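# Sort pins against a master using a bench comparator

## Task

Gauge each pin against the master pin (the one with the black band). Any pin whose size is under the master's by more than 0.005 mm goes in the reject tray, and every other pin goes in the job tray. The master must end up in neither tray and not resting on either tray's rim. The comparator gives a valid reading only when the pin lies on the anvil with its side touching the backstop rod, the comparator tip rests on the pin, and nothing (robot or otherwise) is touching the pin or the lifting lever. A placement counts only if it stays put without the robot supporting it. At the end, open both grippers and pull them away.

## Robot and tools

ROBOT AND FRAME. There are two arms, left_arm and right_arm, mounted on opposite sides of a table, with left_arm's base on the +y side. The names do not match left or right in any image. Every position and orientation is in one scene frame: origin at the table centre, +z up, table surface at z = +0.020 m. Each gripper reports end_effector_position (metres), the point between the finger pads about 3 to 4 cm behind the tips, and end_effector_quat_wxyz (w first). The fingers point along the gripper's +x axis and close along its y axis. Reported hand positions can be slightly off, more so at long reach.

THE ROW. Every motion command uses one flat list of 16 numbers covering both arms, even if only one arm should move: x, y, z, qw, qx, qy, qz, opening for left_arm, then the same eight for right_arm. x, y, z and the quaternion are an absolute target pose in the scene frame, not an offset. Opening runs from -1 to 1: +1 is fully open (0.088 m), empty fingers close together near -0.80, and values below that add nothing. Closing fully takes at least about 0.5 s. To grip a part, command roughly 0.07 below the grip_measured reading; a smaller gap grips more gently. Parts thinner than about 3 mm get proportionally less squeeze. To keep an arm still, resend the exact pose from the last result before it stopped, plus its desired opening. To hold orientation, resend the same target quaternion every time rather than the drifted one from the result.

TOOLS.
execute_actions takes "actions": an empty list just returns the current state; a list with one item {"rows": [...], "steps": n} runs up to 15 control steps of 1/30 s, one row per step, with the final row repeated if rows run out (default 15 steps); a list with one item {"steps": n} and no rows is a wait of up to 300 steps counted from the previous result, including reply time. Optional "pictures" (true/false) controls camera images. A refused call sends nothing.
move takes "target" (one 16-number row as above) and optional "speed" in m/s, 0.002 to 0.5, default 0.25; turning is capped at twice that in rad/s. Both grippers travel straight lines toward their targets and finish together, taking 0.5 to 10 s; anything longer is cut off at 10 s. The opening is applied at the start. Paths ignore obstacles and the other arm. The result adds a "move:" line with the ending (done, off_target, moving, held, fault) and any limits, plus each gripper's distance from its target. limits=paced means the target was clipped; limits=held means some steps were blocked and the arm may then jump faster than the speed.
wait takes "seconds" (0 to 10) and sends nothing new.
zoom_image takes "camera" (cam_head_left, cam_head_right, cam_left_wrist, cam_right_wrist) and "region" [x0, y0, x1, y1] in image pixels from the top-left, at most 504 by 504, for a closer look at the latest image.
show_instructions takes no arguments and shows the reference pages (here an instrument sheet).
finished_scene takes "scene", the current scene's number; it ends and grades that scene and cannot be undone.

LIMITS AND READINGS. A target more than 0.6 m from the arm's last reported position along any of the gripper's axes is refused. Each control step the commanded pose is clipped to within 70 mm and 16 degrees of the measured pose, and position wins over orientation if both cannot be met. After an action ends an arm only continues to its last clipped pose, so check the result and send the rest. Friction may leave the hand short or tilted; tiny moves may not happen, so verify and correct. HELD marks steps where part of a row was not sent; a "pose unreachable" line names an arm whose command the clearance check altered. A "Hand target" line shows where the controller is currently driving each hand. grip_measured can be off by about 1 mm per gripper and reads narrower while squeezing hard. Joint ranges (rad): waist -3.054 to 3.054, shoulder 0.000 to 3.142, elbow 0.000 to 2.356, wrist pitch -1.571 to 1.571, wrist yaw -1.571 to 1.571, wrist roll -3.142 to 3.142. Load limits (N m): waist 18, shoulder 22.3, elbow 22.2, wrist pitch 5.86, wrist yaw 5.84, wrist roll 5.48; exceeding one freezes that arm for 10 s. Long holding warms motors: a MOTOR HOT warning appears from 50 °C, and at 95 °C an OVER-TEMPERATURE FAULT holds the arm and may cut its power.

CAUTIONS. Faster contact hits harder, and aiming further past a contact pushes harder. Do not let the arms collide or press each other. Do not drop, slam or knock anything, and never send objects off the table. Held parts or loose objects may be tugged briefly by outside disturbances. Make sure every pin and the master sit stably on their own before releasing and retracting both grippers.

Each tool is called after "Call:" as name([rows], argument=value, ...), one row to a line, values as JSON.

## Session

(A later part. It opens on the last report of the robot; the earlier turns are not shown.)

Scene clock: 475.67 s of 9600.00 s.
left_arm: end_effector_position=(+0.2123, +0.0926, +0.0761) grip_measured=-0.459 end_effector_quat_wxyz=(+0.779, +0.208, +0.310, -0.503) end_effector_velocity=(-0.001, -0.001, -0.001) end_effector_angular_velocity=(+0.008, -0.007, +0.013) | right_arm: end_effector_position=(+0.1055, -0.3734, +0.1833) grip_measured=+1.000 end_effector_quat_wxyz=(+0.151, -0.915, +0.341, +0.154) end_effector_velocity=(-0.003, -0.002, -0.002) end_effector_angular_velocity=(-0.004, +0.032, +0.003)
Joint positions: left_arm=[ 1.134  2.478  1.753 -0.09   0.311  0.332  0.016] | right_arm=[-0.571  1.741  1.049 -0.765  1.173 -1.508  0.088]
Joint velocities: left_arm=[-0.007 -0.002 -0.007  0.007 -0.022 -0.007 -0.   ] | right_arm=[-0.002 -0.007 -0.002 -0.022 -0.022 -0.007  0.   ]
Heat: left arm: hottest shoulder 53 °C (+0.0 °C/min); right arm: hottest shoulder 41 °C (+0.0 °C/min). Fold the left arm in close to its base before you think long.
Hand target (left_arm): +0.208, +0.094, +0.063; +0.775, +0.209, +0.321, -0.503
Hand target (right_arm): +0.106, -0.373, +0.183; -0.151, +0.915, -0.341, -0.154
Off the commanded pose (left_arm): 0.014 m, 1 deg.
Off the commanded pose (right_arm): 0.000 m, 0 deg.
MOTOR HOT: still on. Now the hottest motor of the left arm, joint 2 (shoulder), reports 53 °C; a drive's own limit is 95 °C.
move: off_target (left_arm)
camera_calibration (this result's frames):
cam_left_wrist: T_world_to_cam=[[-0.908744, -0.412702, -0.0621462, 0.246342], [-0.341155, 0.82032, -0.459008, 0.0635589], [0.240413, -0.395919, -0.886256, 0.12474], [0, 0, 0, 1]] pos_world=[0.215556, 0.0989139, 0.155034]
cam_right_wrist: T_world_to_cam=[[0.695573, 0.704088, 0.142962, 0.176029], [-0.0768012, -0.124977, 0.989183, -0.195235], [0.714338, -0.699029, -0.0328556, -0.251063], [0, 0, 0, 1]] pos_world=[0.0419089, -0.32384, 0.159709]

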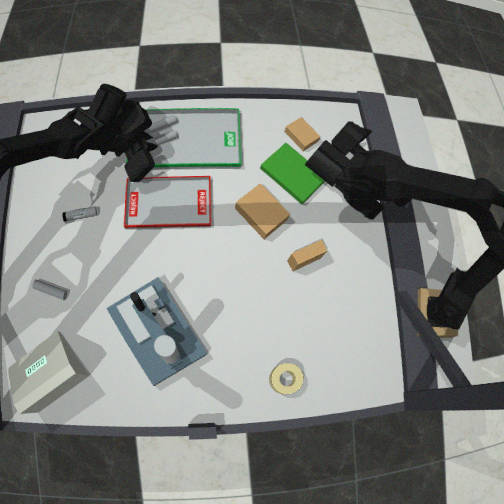

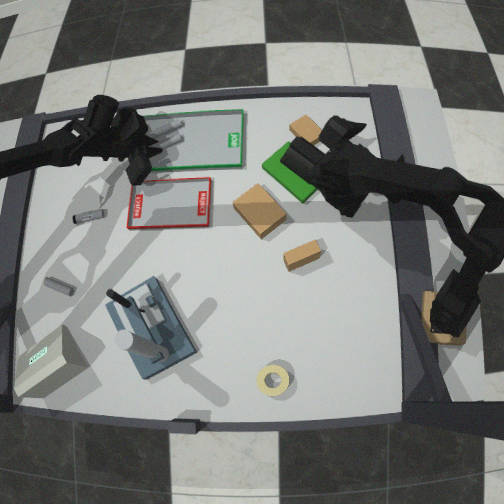

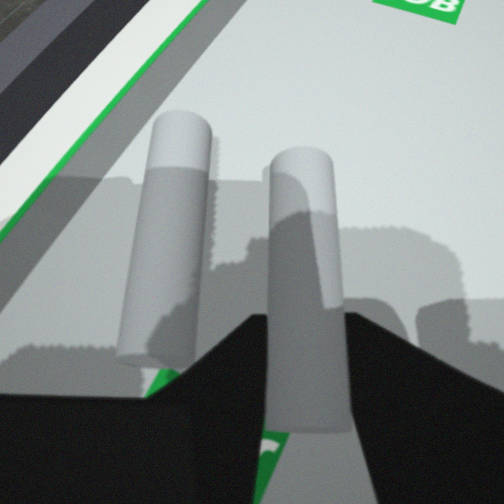

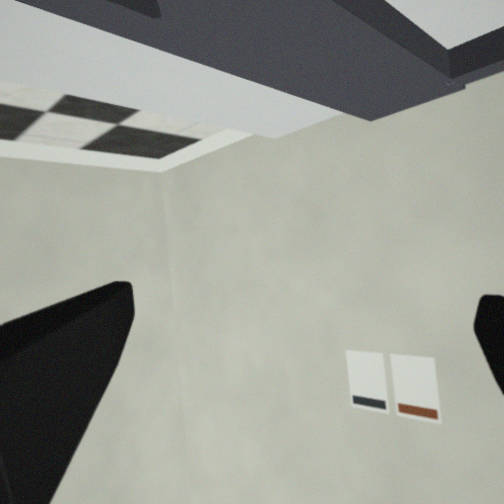

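Call:
move(target=[0.208,0.094,0.060,0.7749,0.2084,0.3210,-0.5032,-0.53,0.1055,-0.3734,0.1833,0.151,-0.915,0.341,0.154,1.0], speed=0.015)

Call:
move(target=[0.209,0.0935,0.066,0.7749,0.2084,0.3210,-0.5032,-0.25,0.1055,-0.3734,0.1833,0.151,-0.915,0.341,0.154,1.0], speed=0.012)

Scene clock: 480.70 s of 9600.00 s.
left_arm: end_effector_position=(+0.2130, +0.0920, +0.0752) grip_measured=-0.459 end_effector_quat_wxyz=(+0.780, +0.208, +0.308, -0.503) end_effector_velocity=(-0.005, -0.000, -0.003) end_effector_angular_velocity=(+0.016, +0.018, +0.003) | right_arm: end_effector_position=(+0.1055, -0.3734, +0.1833) grip_measured=+1.000 end_effector_quat_wxyz=(+0.151, -0.915, +0.341, +0.154) end_effector_velocity=(-0.000, -0.002, +0.001) end_effector_angular_velocity=(-0.016, +0.004, -0.000)
Joint positions: left_arm=[ 1.134  2.482  1.752 -0.08   0.311  0.332  0.016] | right_arm=[-0.571  1.741  1.049 -0.765  1.173 -1.508  0.088]
Joint velocities: left_arm=[-0.007 -0.002 -0.002 -0.022 -0.007 -0.007 -0.   ] | right_arm=[-0.002 -0.002 -0.002 -0.007  0.007 -0.007  0.   ]
Heat: left arm: hottest shoulder 54 °C (+2.1 °C/min); right arm: hottest shoulder 41 °C (+0.0 °C/min). Fold the left arm in close to its base before you think long.
Hand target (left_arm): +0.208, +0.094, +0.060; +0.775, +0.208, +0.321, -0.503
Hand target (right_arm): +0.106, -0.373, +0.183; -0.151, +0.915, -0.341, -0.154
Off the commanded pose (left_arm): 0.016 m, 2 deg.
Off the commanded pose (right_arm): 0.000 m, 0 deg.
MOTOR HOT: still on. Now the hottest motor of the left arm, joint 2 (shoulder), reports 54 °C; a drive's own limit is 95 °C.
After step 90, 0.70 s passed at rest.
move: off_target (left_arm)
camera_calibration (this result's frames):
cam_left_wrist: T_world_to_cam=[[-0.908485, -0.41292, -0.0644356, 0.246823], [-0.339272, 0.818733, -0.463218, 0.0639248], [0.244028, -0.398966, -0.883899, 0.122813], [0, 0, 0, 1]] pos_world=[0.215953, 0.0985789, 0.154069]
cam_right_wrist: T_world_to_cam=[[0.695573, 0.704088, 0.142962, 0.176029], [-0.0768012, -0.124977, 0.989183, -0.195235], [0.714338, -0.699029, -0.0328556, -0.251063], [0, 0, 0, 1]] pos_world=[0.0419089, -0.32384, 0.159709]

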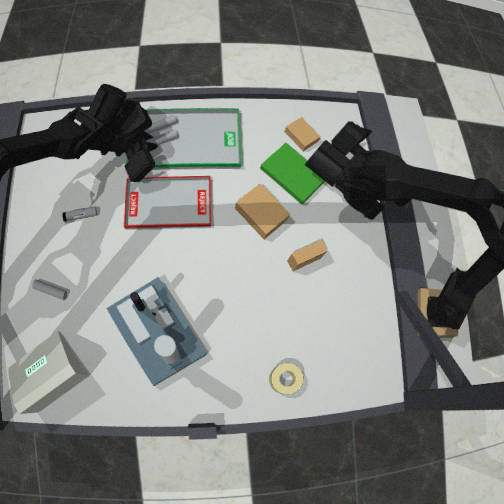

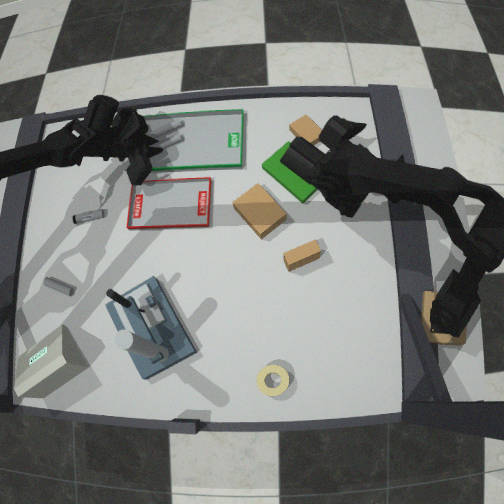

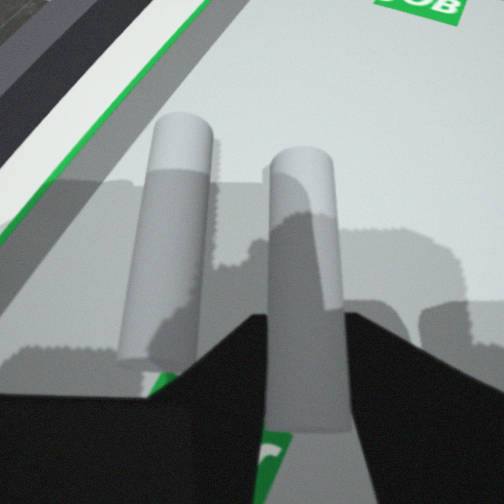

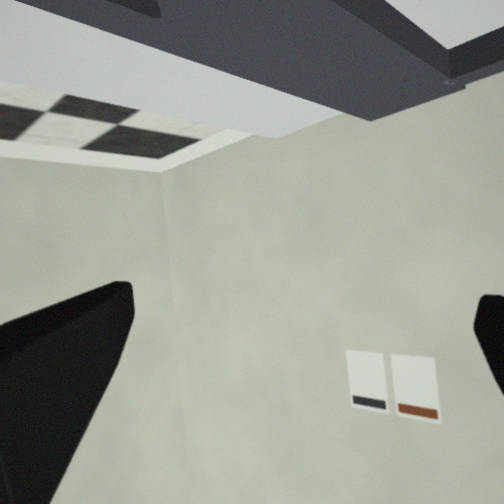

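Scene clock: 482.10 s of 9600.00 s.
left_arm: end_effector_position=(+0.2118, +0.0930, +0.0736) grip_measured=-0.252 end_effector_quat_wxyz=(+0.778, +0.209, +0.313, -0.503) end_effector_velocity=(-0.003, +0.002, -0.003) end_effector_angular_velocity=(+0.016, +0.018, +0.008) | right_arm: end_effector_position=(+0.1055, -0.3734, +0.1833) grip_measured=+1.000 end_effector_quat_wxyz=(+0.151, -0.915, +0.341, +0.154) end_effector_velocity=(-0.001, -0.002, -0.001) end_effector_angular_velocity=(+0.005, +0.006, -0.004)
Joint positions: left_arm=[ 1.134  2.482  1.752 -0.091  0.311  0.332  0.027] | right_arm=[-0.571  1.741  1.049 -0.765  1.173 -1.508  0.088]
Joint velocities: left_arm=[-0.002 -0.002 -0.002 -0.022 -0.007 -0.007  0.   ] | right_arm=[-0.002 -0.002 -0.002 -0.007 -0.007  0.007  0.   ]
Heat: left arm: hottest shoulder 54 °C (+2.0 °C/min); right arm: hottest shoulder 41 °C (+0.0 °C/min). Fold the left arm in close to its base before you think long.
Hand target (left_arm): +0.209, +0.094, +0.066; +0.775, +0.208, +0.321, -0.503
Hand target (right_arm): +0.106, -0.373, +0.183; -0.151, +0.915, -0.341, -0.154
Off the commanded pose (left_arm): 0.008 m, 1 deg.
Off the commanded pose (right_arm): 0.000 m, 0 deg.
MOTOR HOT: still on. Now the hottest motor of the left arm, joint 2 (shoulder), reports 54 °C; a drive's own limit is 95 °C.
move: done
camera_calibration (this result's frames):
cam_left_wrist: T_world_to_cam=[[-0.908993, -0.412492, -0.059855, 0.245751], [-0.34302, 0.821893, -0.454785, 0.0617968], [0.236789, -0.392865, -0.888588, 0.123486], [0, 0, 0, 1]] pos_world=[0.215343, 0.0990933, 0.152542]
cam_right_wrist: T_world_to_cam=[[0.695573, 0.704088, 0.142962, 0.176029], [-0.0768012, -0.124977, 0.989183, -0.195235], [0.714338, -0.699029, -0.0328556, -0.251063], [0, 0, 0, 1]] pos_world=[0.0419089, -0.32384, 0.159709]

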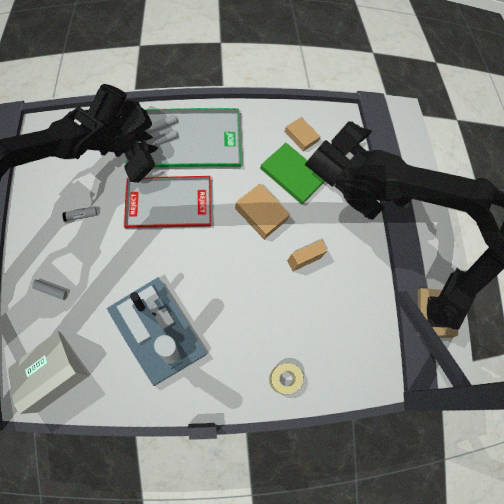

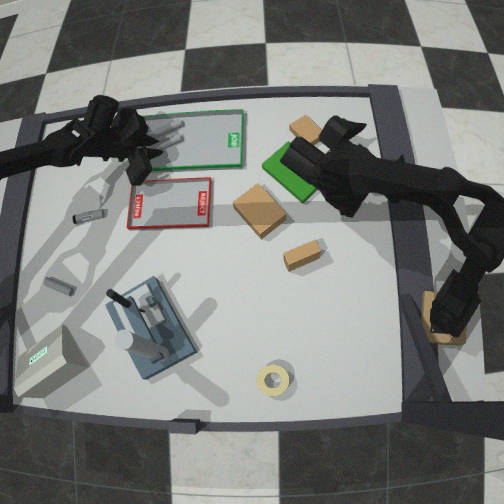

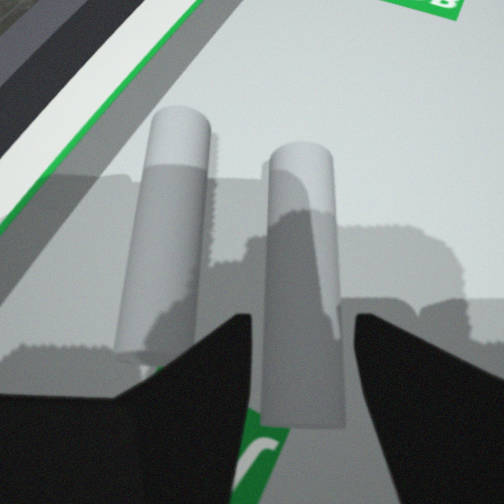

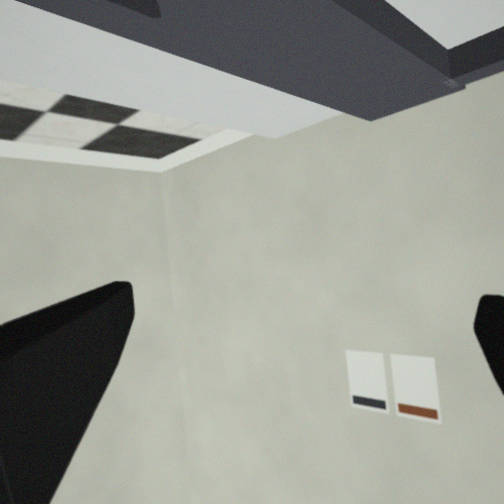

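Call:
move(target=[0.214,0.095,0.135,0.7749,0.2084,0.3210,-0.5032,-0.25,0.1055,-0.3734,0.1833,0.151,-0.915,0.341,0.154,1.0], speed=0.07)

Call:
move(target=[-0.096,0.321,0.125,0.5365,0.3116,0.2222,-0.7522,0.15,0.1055,-0.3734,0.1833,0.151,-0.915,0.341,0.154,1.0], speed=0.25)

Scene clock: 489.23 s of 9600.00 s.
left_arm: end_effector_position=(+0.2106, +0.0961, +0.1245) grip_measured=-0.252 end_effector_quat_wxyz=(+0.771, +0.209, +0.330, -0.502) end_effector_velocity=(-0.002, +0.006, -0.002) end_effector_angular_velocity=(+0.014, +0.033, +0.008) | right_arm: end_effector_position=(+0.1055, -0.3734, +0.1833) grip_measured=+1.000 end_effector_quat_wxyz=(+0.151, -0.915, +0.341, +0.154) end_effector_velocity=(-0.002, -0.003, -0.001) end_effector_angular_velocity=(-0.027, +0.033, +0.007)
Joint positions: left_arm=[ 1.137  2.4    1.841 -0.299  0.316  0.332  0.027] | right_arm=[-0.571  1.741  1.049 -0.765  1.173 -1.508  0.088]
Joint velocities: left_arm=[ 0.007 -0.007 -0.002 -0.037  0.007 -0.007 -0.   ] | right_arm=[-0.002 -0.002 -0.002 -0.022 -0.007 -0.022  0.   ]
Heat: left arm: hottest shoulder 56 °C (+5.0 °C/min); right arm: hottest shoulder 41 °C (+0.0 °C/min). Fold the left arm in close to its base before you think long.
Hand target (left_arm): +0.214, +0.095, +0.135; +0.775, +0.208, +0.321, -0.503
Hand target (right_arm): +0.106, -0.373, +0.183; -0.151, +0.915, -0.341, -0.154
Off the commanded pose (left_arm): 0.011 m, 1 deg.
Off the commanded pose (right_arm): 0.000 m, 0 deg.
MOTOR HOT: still on. Now the hottest motor of the left arm, joint 2 (shoulder), reports 56 °C; a drive's own limit is 95 °C.
After step 90, 2.87 s passed at rest.
move: off_target (left_arm)
camera_calibration (this result's frames):
cam_left_wrist: T_world_to_cam=[[-0.910229, -0.412104, -0.0406522, 0.246863], [-0.357226, 0.831069, -0.426279, 0.0806051], [0.209456, -0.37349, -0.903678, 0.175919], [0, 0, 0, 1]] pos_world=[0.216649, 0.100449, 0.20337]
cam_right_wrist: T_world_to_cam=[[0.695573, 0.704088, 0.142962, 0.176029], [-0.0768012, -0.124977, 0.989183, -0.195235], [0.714338, -0.699029, -0.0328556, -0.251063], [0, 0, 0, 1]] pos_world=[0.0419089, -0.32384, 0.159709]

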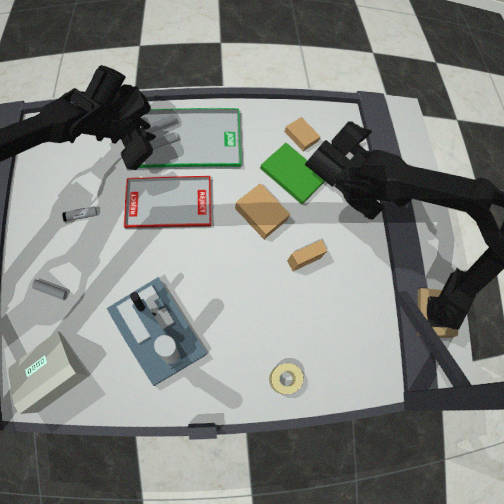

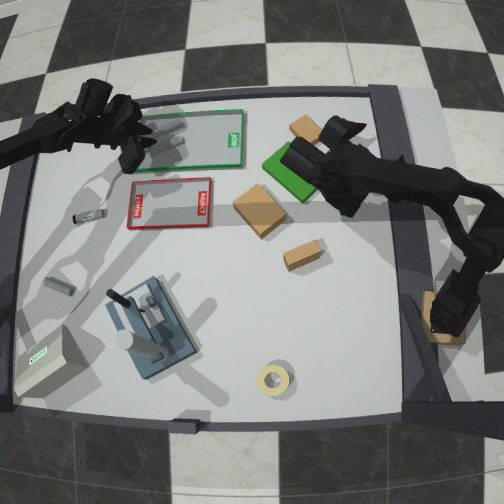

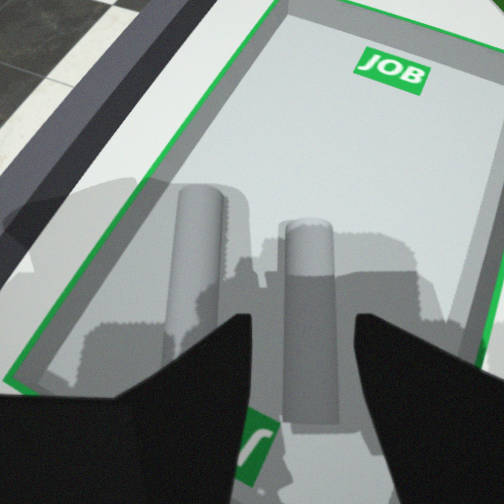

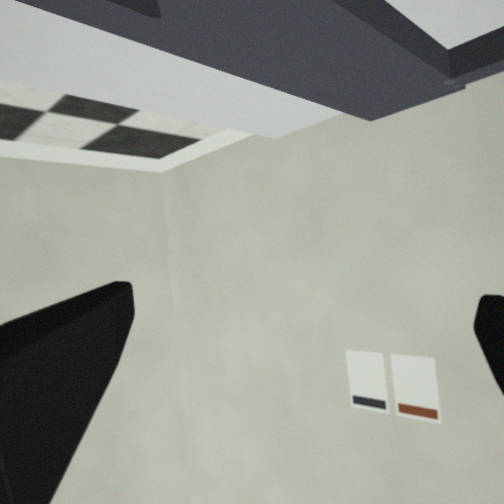

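Scene clock: 491.40 s of 9600.00 s.
left_arm: end_effector_position=(-0.0926, +0.3173, +0.1252) grip_measured=+0.148 end_effector_quat_wxyz=(+0.537, +0.314, +0.220, -0.751) end_effector_velocity=(-0.004, +0.004, -0.000) end_effector_angular_velocity=(+0.022, +0.024, +0.009) | right_arm: end_effector_position=(+0.1055, -0.3734, +0.1833) grip_measured=+1.000 end_effector_quat_wxyz=(+0.151, -0.915, +0.341, +0.154) end_effector_velocity=(-0.001, -0.002, -0.001) end_effector_angular_velocity=(+0.005, +0.006, -0.004)
Joint positions: left_arm=[ 1.289  1.34   0.492 -0.51   0.76   1.276  0.046] | right_arm=[-0.571  1.741  1.049 -0.765  1.173 -1.508  0.088]
Joint velocities: left_arm=[ 0.002 -0.012 -0.002 -0.037 -0.007 -0.007 -0.   ] | right_arm=[-0.002 -0.002 -0.002 -0.007 -0.007  0.007  0.   ]
Heat: left arm: hottest shoulder 56 °C (+5.1 °C/min); right arm: hottest shoulder 41 °C (+0.0 °C/min). Fold the left arm in close to its base before you think long.
Hand target (left_arm): -0.096, +0.320, +0.123; -0.535, -0.312, -0.223, +0.752
Hand target (right_arm): +0.106, -0.373, +0.183; -0.151, +0.915, -0.341, -0.154
Off the commanded pose (left_arm): 0.005 m, 0 deg.
Off the commanded pose (right_arm): 0.000 m, 0 deg.
MOTOR HOT: still on. Now the hottest motor of the left arm, joint 2 (shoulder), reports 56 °C; a drive's own limit is 95 °C.
move: done
camera_calibration (this result's frames):
cam_left_wrist: T_world_to_cam=[[-0.945616, 0.320314, -0.0566435, -0.171688], [0.311593, 0.841987, -0.440417, -0.151035], [-0.093379, -0.434116, -0.896005, 0.312931], [0, 0, 0, 1]] pos_world=[-0.0860683, 0.318011, 0.204145]
cam_right_wrist: T_world_to_cam=[[0.695573, 0.704088, 0.142962, 0.176029], [-0.0768012, -0.124977, 0.989183, -0.195235], [0.714338, -0.699029, -0.0328556, -0.251063], [0, 0, 0, 1]] pos_world=[0.0419089, -0.32384, 0.159709]

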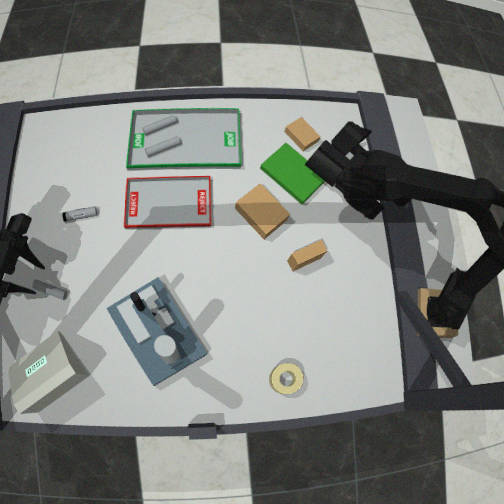

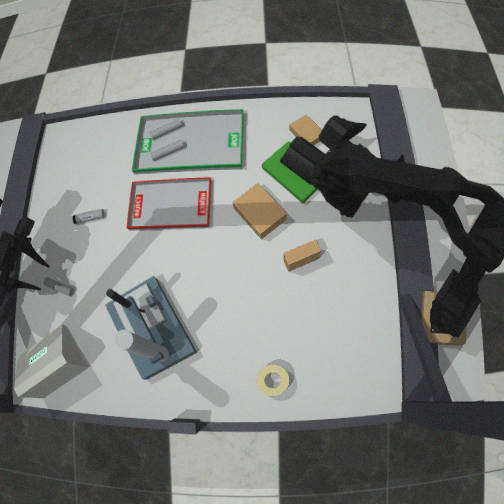

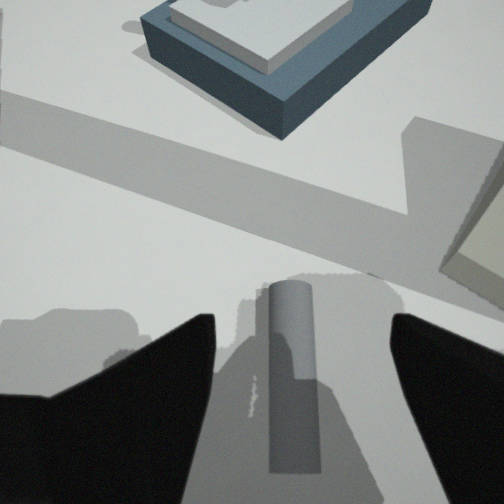

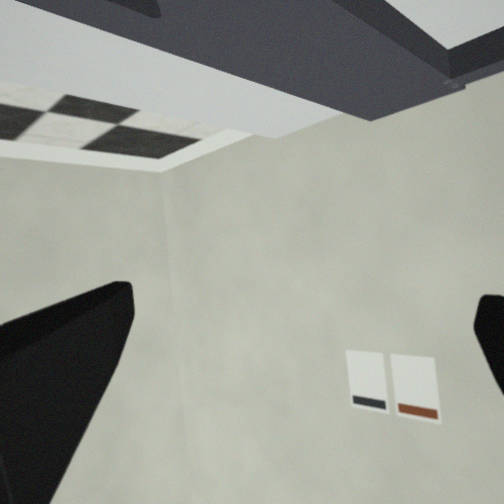

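Call:
move(target=[-0.0924,0.3294,0.066,0.5365,0.3116,0.2222,-0.7522,0.15,0.1055,-0.3734,0.1833,0.151,-0.915,0.341,0.154,1.0], speed=0.05)

Scene clock: 504.63 s of 9600.00 s.
left_arm: end_effector_position=(-0.0879, +0.3266, +0.0694) grip_measured=+0.148 end_effector_quat_wxyz=(+0.539, +0.315, +0.216, -0.751) end_effector_velocity=(-0.001, +0.001, -0.003) end_effector_angular_velocity=(+0.011, +0.008, +0.004) | right_arm: end_effector_position=(+0.1055, -0.3734, +0.1833) grip_measured=+1.000 end_effector_quat_wxyz=(+0.151, -0.915, +0.341, +0.154) end_effector_velocity=(+0.000, -0.000, +0.001) end_effector_angular_velocity=(+0.009, +0.002, +0.001)
Joint positions: left_arm=[ 1.347  1.583  0.384 -0.204  0.772  1.354  0.046] | right_arm=[-0.571  1.741  1.049 -0.765  1.173 -1.508  0.088]
Joint velocities: left_arm=[-0.002  0.012 -0.002  0.007 -0.007 -0.007  0.   ] | right_arm=[-0.002 -0.007 -0.002  0.007 -0.007 -0.007  0.   ]
Heat: left arm: hottest shoulder 51 °C (+1.0 °C/min); right arm: hottest shoulder 41 °C (+0.0 °C/min). Fold the left arm in close to its base before you think long.
Hand target (left_arm): -0.092, +0.329, +0.066; -0.536, -0.312, -0.222, +0.752
Hand target (right_arm): +0.106, -0.373, +0.183; -0.151, +0.915, -0.341, -0.154
Off the commanded pose (left_arm): 0.006 m, 1 deg.
Off the commanded pose (right_arm): 0.000 m, 0 deg.
MOTOR HOT: still on. Now the hottest motor of the left arm, joint 2 (shoulder), reports 51 °C; a drive's own limit is 95 °C.
After step 100, 8.33 s passed at rest.
move: done
camera_calibration (this result's frames):
cam_left_wrist: T_world_to_cam=[[-0.945504, 0.319047, -0.0650394, -0.172334], [0.313924, 0.840173, -0.442223, -0.18396], [-0.0864458, -0.438541, -0.894544, 0.269381], [0, 0, 0, 1]] pos_world=[-0.0819062, 0.327675, 0.148413]
cam_right_wrist: T_world_to_cam=[[0.695573, 0.704088, 0.142962, 0.176029], [-0.0768012, -0.124977, 0.989183, -0.195235], [0.714338, -0.699029, -0.0328556, -0.251063], [0, 0, 0, 1]] pos_world=[0.0419089, -0.32384, 0.159709]

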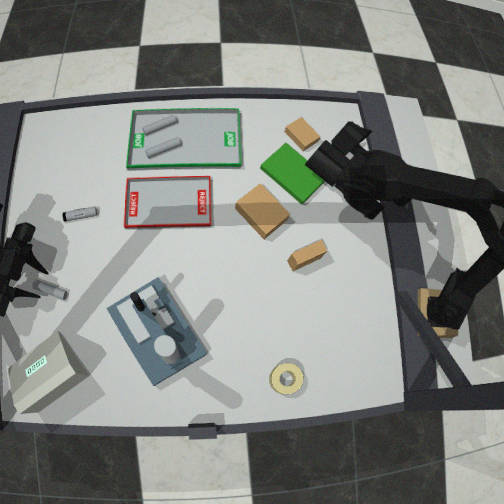

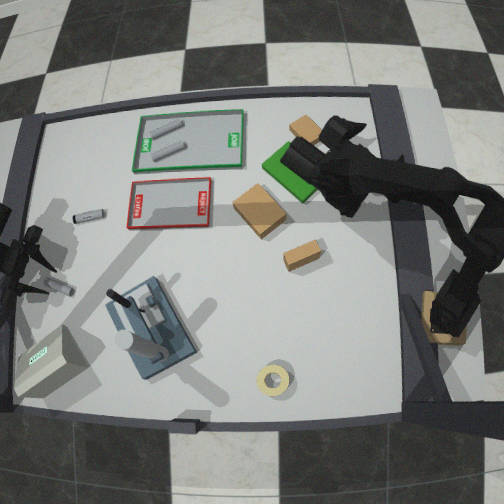

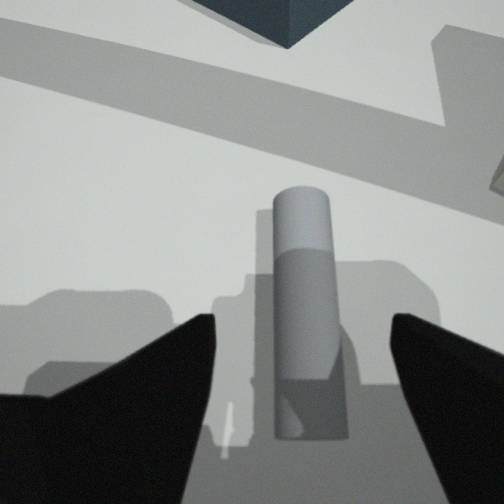

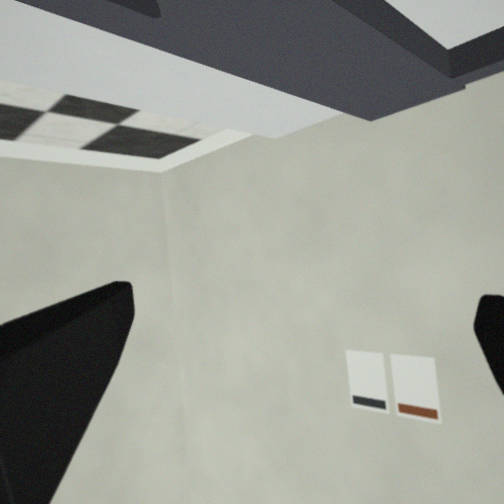

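Call:
move(target=[-0.0944,0.3290,0.053,0.5365,0.3116,0.2222,-0.7522,0.0,0.1055,-0.3734,0.1833,0.151,-0.915,0.341,0.154,1.0], speed=0.015)

Scene clock: 511.60 s of 9600.00 s.
left_arm: end_effector_position=(-0.0895, +0.3271, +0.0563) grip_measured=+0.002 end_effector_quat_wxyz=(+0.540, +0.316, +0.214, -0.750) end_effector_velocity=(-0.001, -0.001, -0.001) end_effector_angular_velocity=(-0.007, +0.001, -0.009) | right_arm: end_effector_position=(+0.1055, -0.3734, +0.1833) grip_measured=+1.000 end_effector_quat_wxyz=(+0.151, -0.915, +0.341, +0.154) end_effector_velocity=(+0.000, -0.004, +0.001) end_effector_angular_velocity=(-0.016, +0.004, -0.005)
Joint positions: left_arm=[ 1.346  1.648  0.357 -0.106  0.772  1.352  0.039] | right_arm=[-0.571  1.741  1.049 -0.765  1.173 -1.508  0.088]
Joint velocities: left_arm=[-0.002  0.007 -0.002  0.007  0.007  0.007 -0.   ] | right_arm=[-0.007 -0.002 -0.002 -0.007  0.007 -0.007  0.   ]
Heat: left arm: hottest shoulder 49 °C (-1.0 °C/min); right arm: hottest shoulder 41 °C (+0.0 °C/min). Fold the left arm in close to its base before you think long.
Hand target (left_arm): -0.094, +0.329, +0.053; -0.536, -0.311, -0.222, +0.752
Hand target (right_arm): +0.106, -0.373, +0.183; -0.151, +0.915, -0.341, -0.154
Off the commanded pose (left_arm): 0.006 m, 1 deg.
Off the commanded pose (right_arm): 0.000 m, 0 deg.
MOTOR HOT: still on. Now the hottest motor of the left arm, joint 2 (shoulder), reports 49 °C; a drive's own limit is 95 °C.
After step 90, 2.57 s passed at rest.
move: done
camera_calibration (this result's frames):
cam_left_wrist: T_world_to_cam=[[-0.945123, 0.319253, -0.0694295, -0.174617], [0.315931, 0.838903, -0.443203, -0.189061], [-0.0832494, -0.440816, -0.893728, 0.25873], [0, 0, 0, 1]] pos_world=[-0.083765, 0.328403, 0.135318]
cam_right_wrist: T_world_to_cam=[[0.695573, 0.704088, 0.142962, 0.176029], [-0.0768012, -0.124977, 0.989183, -0.195235], [0.714338, -0.699029, -0.0328556, -0.251063], [0, 0, 0, 1]] pos_world=[0.0419089, -0.32384, 0.159709]

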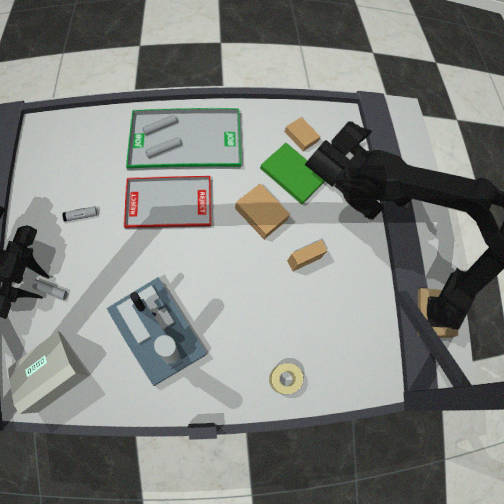

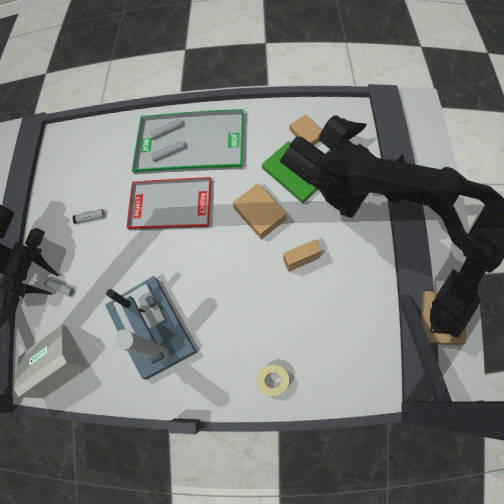

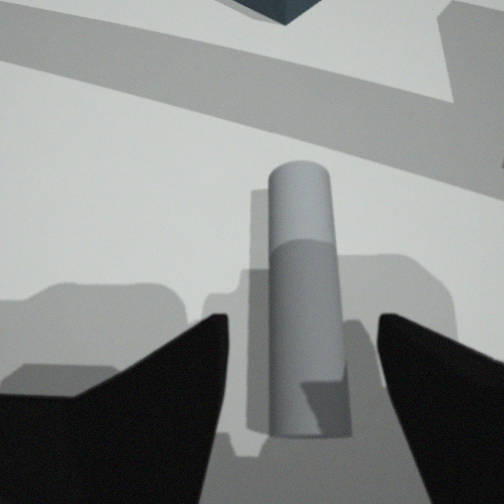

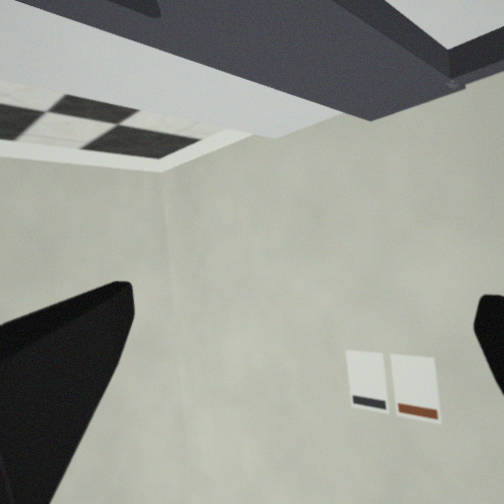

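Call:
execute_actions([
  {"rows": [[-0.0948,0.3290,0.0525,0.5365,0.3116,0.2222,-0.7522,-0.06,0.1055,-0.3734,0.1833,0.151,-0.915,0.341,0.154,1.0],[-0.0950,0.3290,0.052,0.5365,0.3116,0.2222,-0.7522,-0.12,0.1055,-0.3734,0.1833,0.151,-0.915,0.341,0.154,1.0],[-0.0950,0.3290,0.052,0.5365,0.3116,0.2222,-0.7522,-0.18,0.1055,-0.3734,0.1833,0.151,-0.915,0.341,0.154,1.0],[-0.0950,0.3290,0.052,0.5365,0.3116,0.2222,-0.7522,-0.24,0.1055,-0.3734,0.1833,0.151,-0.915,0.341,0.154,1.0],[-0.0950,0.3290,0.052,0.5365,0.3116,0.2222,-0.7522,-0.29,0.1055,-0.3734,0.1833,0.151,-0.915,0.341,0.154,1.0],[-0.0950,0.3290,0.052,0.5365,0.3116,0.2222,-0.7522,-0.33,0.1055,-0.3734,0.1833,0.151,-0.915,0.341,0.154,1.0],[-0.0950,0.3290,0.052,0.5365,0.3116,0.2222,-0.7522,-0.36,0.1055,-0.3734,0.1833,0.151,-0.915,0.341,0.154,1.0],[-0.0950,0.3290,0.052,0.5365,0.3116,0.2222,-0.7522,-0.38,0.1055,-0.3734,0.1833,0.151,-0.915,0.341,0.154,1.0],[-0.0950,0.3290,0.052,0.5365,0.3116,0.2222,-0.7522,-0.40,0.1055,-0.3734,0.1833,0.151,-0.915,0.341,0.154,1.0],[-0.0950,0.3290,0.052,0.5365,0.3116,0.2222,-0.7522,-0.42,0.1055,-0.3734,0.1833,0.151,-0.915,0.341,0.154,1.0],[-0.0950,0.3290,0.052,0.5365,0.3116,0.2222,-0.7522,-0.44,0.1055,-0.3734,0.1833,0.151,-0.915,0.341,0.154,1.0],[-0.0950,0.3290,0.052,0.5365,0.3116,0.2222,-0.7522,-0.46,0.1055,-0.3734,0.1833,0.151,-0.915,0.341,0.154,1.0],[-0.0950,0.3290,0.052,0.5365,0.3116,0.2222,-0.7522,-0.48,0.1055,-0.3734,0.1833,0.151,-0.915,0.341,0.154,1.0],[-0.0950,0.3290,0.052,0.5365,0.3116,0.2222,-0.7522,-0.50,0.1055,-0.3734,0.1833,0.151,-0.915,0.341,0.154,1.0],[-0.0950,0.3290,0.052,0.5365,0.3116,0.2222,-0.7522,-0.53,0.1055,-0.3734,0.1833,0.151,-0.915,0.341,0.154,1.0]], "steps": 15},
], pictures=false)

Call:
move(target=[-0.088,0.325,0.135,0.5365,0.3116,0.2222,-0.7522,-0.53,0.1055,-0.3734,0.1833,0.151,-0.915,0.341,0.154,1.0], speed=0.1)

Scene clock: 526.17 s of 9600.00 s.
left_arm: end_effector_position=(-0.0901, +0.3270, +0.0553) grip_measured=-0.451 end_effector_quat_wxyz=(+0.540, +0.316, +0.214, -0.750) end_effector_velocity=(-0.006, +0.003, -0.002) end_effector_angular_velocity=(+0.021, +0.025, +0.004) | right_arm: end_effector_position=(+0.1055, -0.3734, +0.1833) grip_measured=+1.000 end_effector_quat_wxyz=(+0.151, -0.915, +0.341, +0.154) end_effector_velocity=(-0.001, -0.004, -0.000) end_effector_angular_velocity=(-0.013, +0.021, -0.004)
Joint positions: left_arm=[ 1.344  1.653  0.353 -0.095  0.773  1.35   0.017] | right_arm=[-0.571  1.741  1.049 -0.765  1.173 -1.508  0.088]
Joint velocities: left_arm=[-0.002 -0.002 -0.007 -0.022 -0.007 -0.007 -0.03 ] | right_arm=[-0.007 -0.002  0.002 -0.022 -0.007 -0.007  0.   ]
Heat: left arm: hottest shoulder 45 °C (-7.0 °C/min); right arm: hottest shoulder 41 °C (+0.0 °C/min).
Hand target (left_arm): -0.095, +0.329, +0.052; -0.536, -0.312, -0.222, +0.752
Hand target (right_arm): +0.106, -0.373, +0.183; -0.151, +0.915, -0.341, -0.154
Off the commanded pose (left_arm): 0.006 m, 1 deg.
Off the commanded pose (right_arm): 0.000 m, 0 deg.
MOTOR HOT: cleared. Now the hottest motor of the left arm, joint 2 (shoulder), reports 45 °C.
Steps of this call (steps 1 to 90: nothing new was sent; then 11.07 s passed at rest; steps 91 to 105: all 15 steps of this action). Readings (end_effector_position):
91: left_arm (-0.0894, +0.3271, +0.0561) | right_arm (+0.1055, -0.3734, +0.1833)
92: left_arm (-0.0894, +0.3270, +0.0560) | right_arm (+0.1055, -0.3734, +0.1833)
94: left_arm (-0.0896, +0.3270, +0.0556) | right_arm (+0.1055, -0.3734, +0.1833)
98: left_arm (-0.0900, +0.3271, +0.0553) | right_arm (+0.1055, -0.3734, +0.1833)
105: the state above

Scene clock: 527.67 s of 9600.00 s.
left_arm: end_effector_position=(-0.0927, +0.3279, +0.1295) grip_measured=-0.462 end_effector_quat_wxyz=(+0.533, +0.308, +0.233, -0.753) end_effector_velocity=(-0.003, +0.000, +0.002) end_effector_angular_velocity=(+0.001, +0.019, +0.002) | right_arm: end_effector_position=(+0.1055, -0.3734, +0.1833) grip_measured=+1.000 end_effector_quat_wxyz=(+0.151, -0.915, +0.341, +0.154) end_effector_velocity=(-0.001, -0.001, -0.003) end_effector_angular_velocity=(-0.007, +0.034, +0.009)
Joint positions: left_arm=[ 1.339  1.333  0.516 -0.615  0.768  1.34   0.016] | right_arm=[-0.571  1.741  1.049 -0.765  1.173 -1.508  0.088]
Joint velocities: left_arm=[-0.002 -0.007  0.002 -0.022  0.007 -0.007 -0.   ] | right_arm=[-0.002 -0.002 -0.002 -0.007 -0.022 -0.022  0.   ]
Heat: left arm: hottest shoulder 45 °C (-7.1 °C/min); right arm: hottest shoulder 41 °C (+0.0 °C/min).
Hand target (left_arm): -0.089, +0.325, +0.135; -0.536, -0.312, -0.222, +0.752
Hand target (right_arm): +0.106, -0.373, +0.183; -0.151, +0.915, -0.341, -0.154
Off the commanded pose (left_arm): 0.008 m, 1 deg.
Off the commanded pose (right_arm): 0.000 m, 0 deg.
move: done
camera_calibration (this result's frames):
cam_left_wrist: T_world_to_cam=[[-0.947691, 0.318049, -0.026952, -0.178178], [0.29756, 0.849764, -0.435154, -0.16251], [-0.115497, -0.420411, -0.899953, 0.31534], [0, 0, 0, 1]] pos_world=[-0.0840801, 0.327336, 0.208272]
cam_right_wrist: T_world_to_cam=[[0.695573, 0.704088, 0.142962, 0.176029], [-0.0768012, -0.124977, 0.989183, -0.195235], [0.714338, -0.699029, -0.0328556, -0.251063], [0, 0, 0, 1]] pos_world=[0.0419089, -0.32384, 0.159709]

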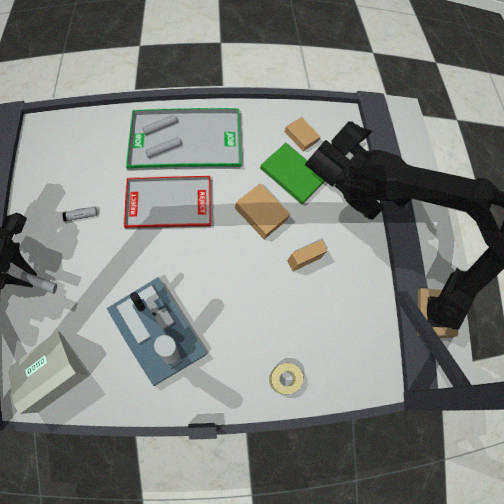

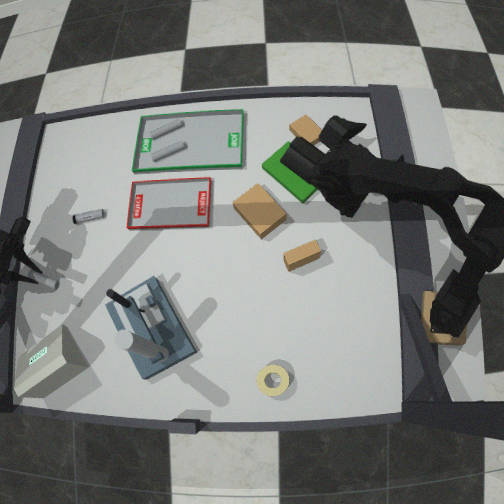

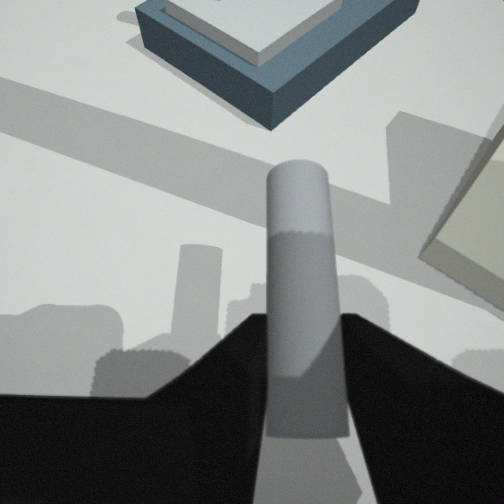

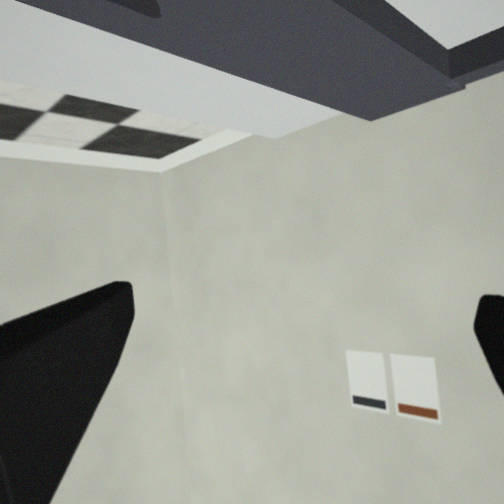

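Call:
move(target=[-0.040,0.165,0.145,0.2352,0.3701,0.0974,-0.8934,-0.53,0.1055,-0.3734,0.1833,0.151,-0.915,0.341,0.154,1.0], speed=0.2)

Call:
move(target=[-0.0892,0.1516,0.111,0.2352,0.3701,0.0974,-0.8934,-0.53,0.1055,-0.3734,0.1833,0.151,-0.915,0.341,0.154,1.0], speed=0.06)

Scene clock: 533.07 s of 9600.00 s.
left_arm: end_effector_position=(-0.0405, +0.1680, +0.1474) grip_measured=-0.462 end_effector_quat_wxyz=(+0.238, +0.373, +0.098, -0.892) end_effector_velocity=(-0.000, -0.002, -0.001) end_effector_angular_velocity=(+0.009, +0.000, -0.014) | right_arm: end_effector_position=(+0.1055, -0.3734, +0.1833) grip_measured=+1.000 end_effector_quat_wxyz=(+0.151, -0.915, +0.341, +0.154) end_effector_velocity=(-0.001, -0.002, -0.001) end_effector_angular_velocity=(-0.006, +0.015, +0.001)
Joint positions: left_arm=[ 1.001  2.17   1.598 -1.207  0.757  1.873  0.016] | right_arm=[-0.571  1.741  1.049 -0.765  1.173 -1.508  0.088]
Joint velocities: left_arm=[-0.007  0.017  0.027 -0.022 -0.007  0.007 -0.   ] | right_arm=[-0.002 -0.002 -0.002 -0.007 -0.007 -0.007  0.   ]
Heat: left arm: hottest shoulder 45 °C (-8.0 °C/min); right arm: hottest shoulder 41 °C (+0.0 °C/min).
Hand target (left_arm): -0.040, +0.165, +0.146; -0.235, -0.371, -0.097, +0.893
Hand target (right_arm): +0.106, -0.373, +0.183; -0.151, +0.915, -0.341, -0.154
Off the commanded pose (left_arm): 0.004 m, 0 deg.
Off the commanded pose (right_arm): 0.000 m, 0 deg.
After step 90, 0.13 s passed at rest.
move: done
camera_calibration (this result's frames):
cam_left_wrist: T_world_to_cam=[[-0.501428, 0.863648, -0.0517924, -0.147299], [0.789149, 0.431991, -0.436611, 0.0558452], [-0.354704, -0.259801, -0.898159, 0.233303], [0, 0, 0, 1]] pos_world=[-0.0351763, 0.163702, 0.226297]
cam_right_wrist: T_world_to_cam=[[0.695573, 0.704088, 0.142962, 0.176029], [-0.0768012, -0.124977, 0.989183, -0.195235], [0.714338, -0.699029, -0.0328556, -0.251063], [0, 0, 0, 1]] pos_world=[0.0419089, -0.32384, 0.159709]

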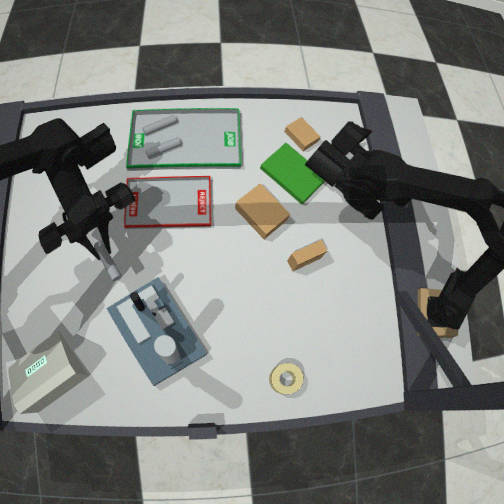

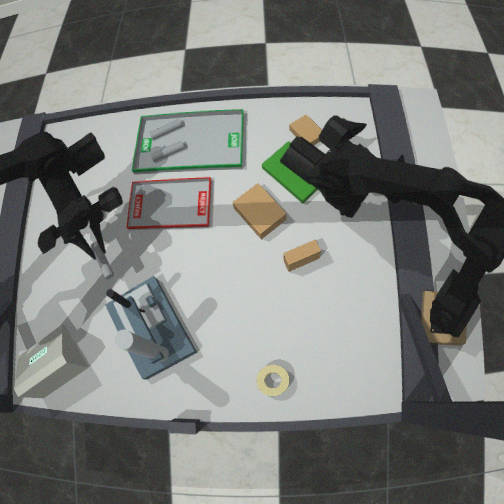

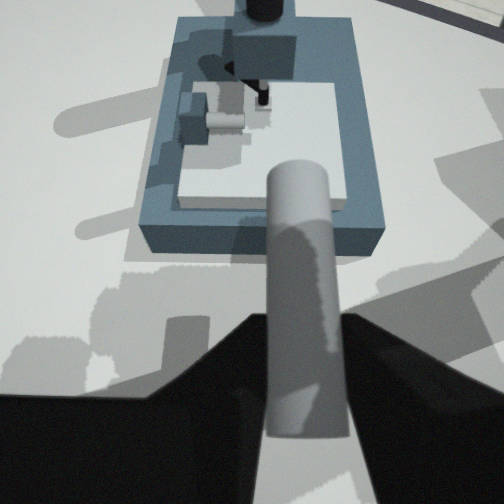

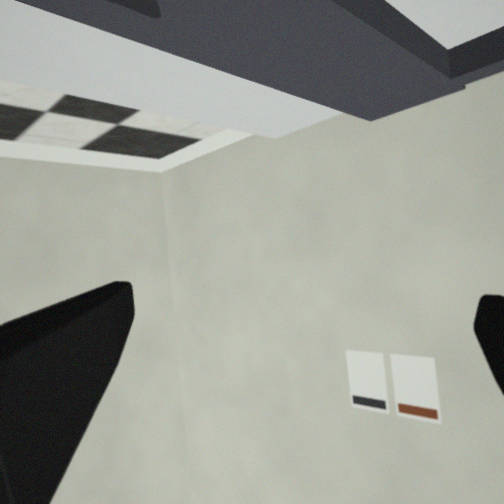

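Scene clock: 534.47 s of 9600.00 s.
left_arm: end_effector_position=(-0.0865, +0.1507, +0.1063) grip_measured=-0.462 end_effector_quat_wxyz=(+0.233, +0.373, +0.100, -0.893) end_effector_velocity=(+0.001, +0.001, +0.000) end_effector_angular_velocity=(+0.012, -0.003, +0.017) | right_arm: end_effector_position=(+0.1055, -0.3734, +0.1833) grip_measured=+1.000 end_effector_quat_wxyz=(+0.151, -0.915, +0.341, +0.154) end_effector_velocity=(+0.000, +0.001, +0.001) end_effector_angular_velocity=(-0.015, +0.002, +0.010)
Joint positions: left_arm=[ 0.879  2.161  1.409 -0.927  0.772  1.716  0.016] | right_arm=[-0.571  1.741  1.049 -0.765  1.173 -1.508  0.088]
Joint velocities: left_arm=[ 0.002 -0.007 -0.007  0.007 -0.007 -0.022 -0.   ] | right_arm=[ 0.002 -0.002 -0.002  0.007  0.007 -0.022  0.   ]
Heat: left arm: hottest shoulder 46 °C (-7.1 °C/min); right arm: hottest shoulder 41 °C (+0.0 °C/min).
Hand target (left_arm): -0.089, +0.151, +0.111; -0.235, -0.370, -0.097, +0.893
Hand target (right_arm): +0.106, -0.373, +0.183; -0.151, +0.915, -0.341, -0.154
Off the commanded pose (left_arm): 0.006 m, 1 deg.
Off the commanded pose (right_arm): 0.000 m, 0 deg.
move: done
camera_calibration (this result's frames):
cam_left_wrist: T_world_to_cam=[[-0.494876, 0.867867, -0.0436527, -0.158493], [0.791288, 0.42931, -0.43538, 0.0821618], [-0.359111, -0.250001, -0.899188, 0.17383], [0, 0, 0, 1]] pos_world=[-0.0810239, 0.145736, 0.185159]
cam_right_wrist: T_world_to_cam=[[0.695573, 0.704088, 0.142962, 0.176029], [-0.0768012, -0.124977, 0.989183, -0.195235], [0.714338, -0.699029, -0.0328556, -0.251063], [0, 0, 0, 1]] pos_world=[0.0419089, -0.32384, 0.159709]

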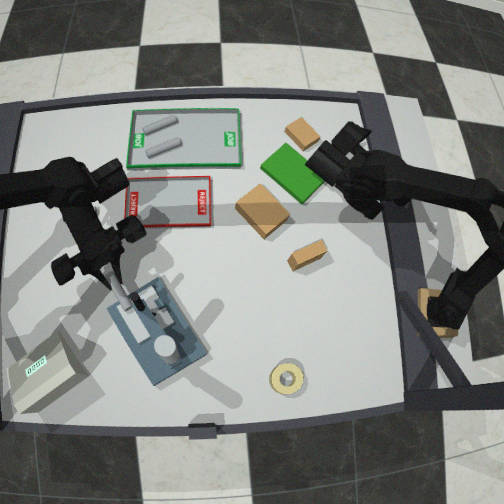

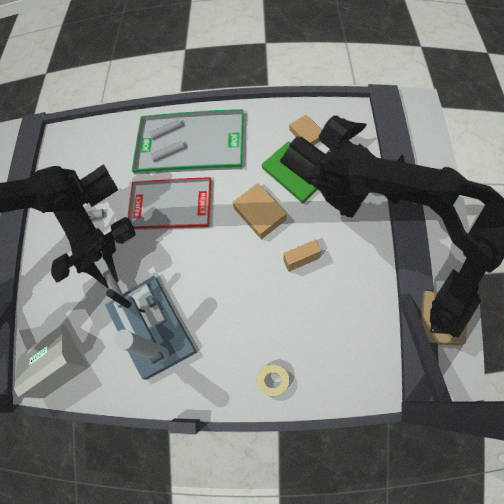

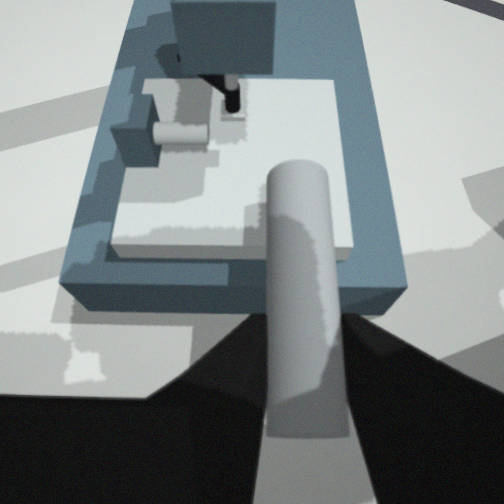

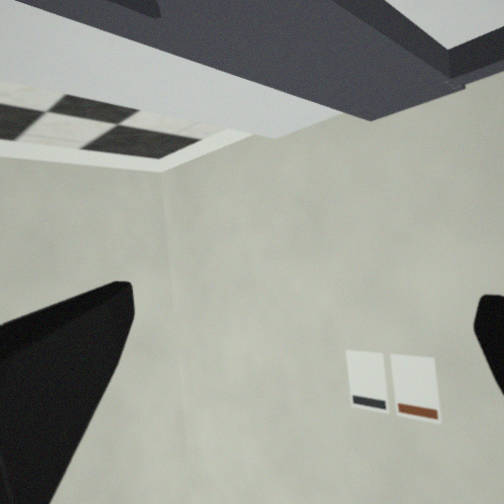

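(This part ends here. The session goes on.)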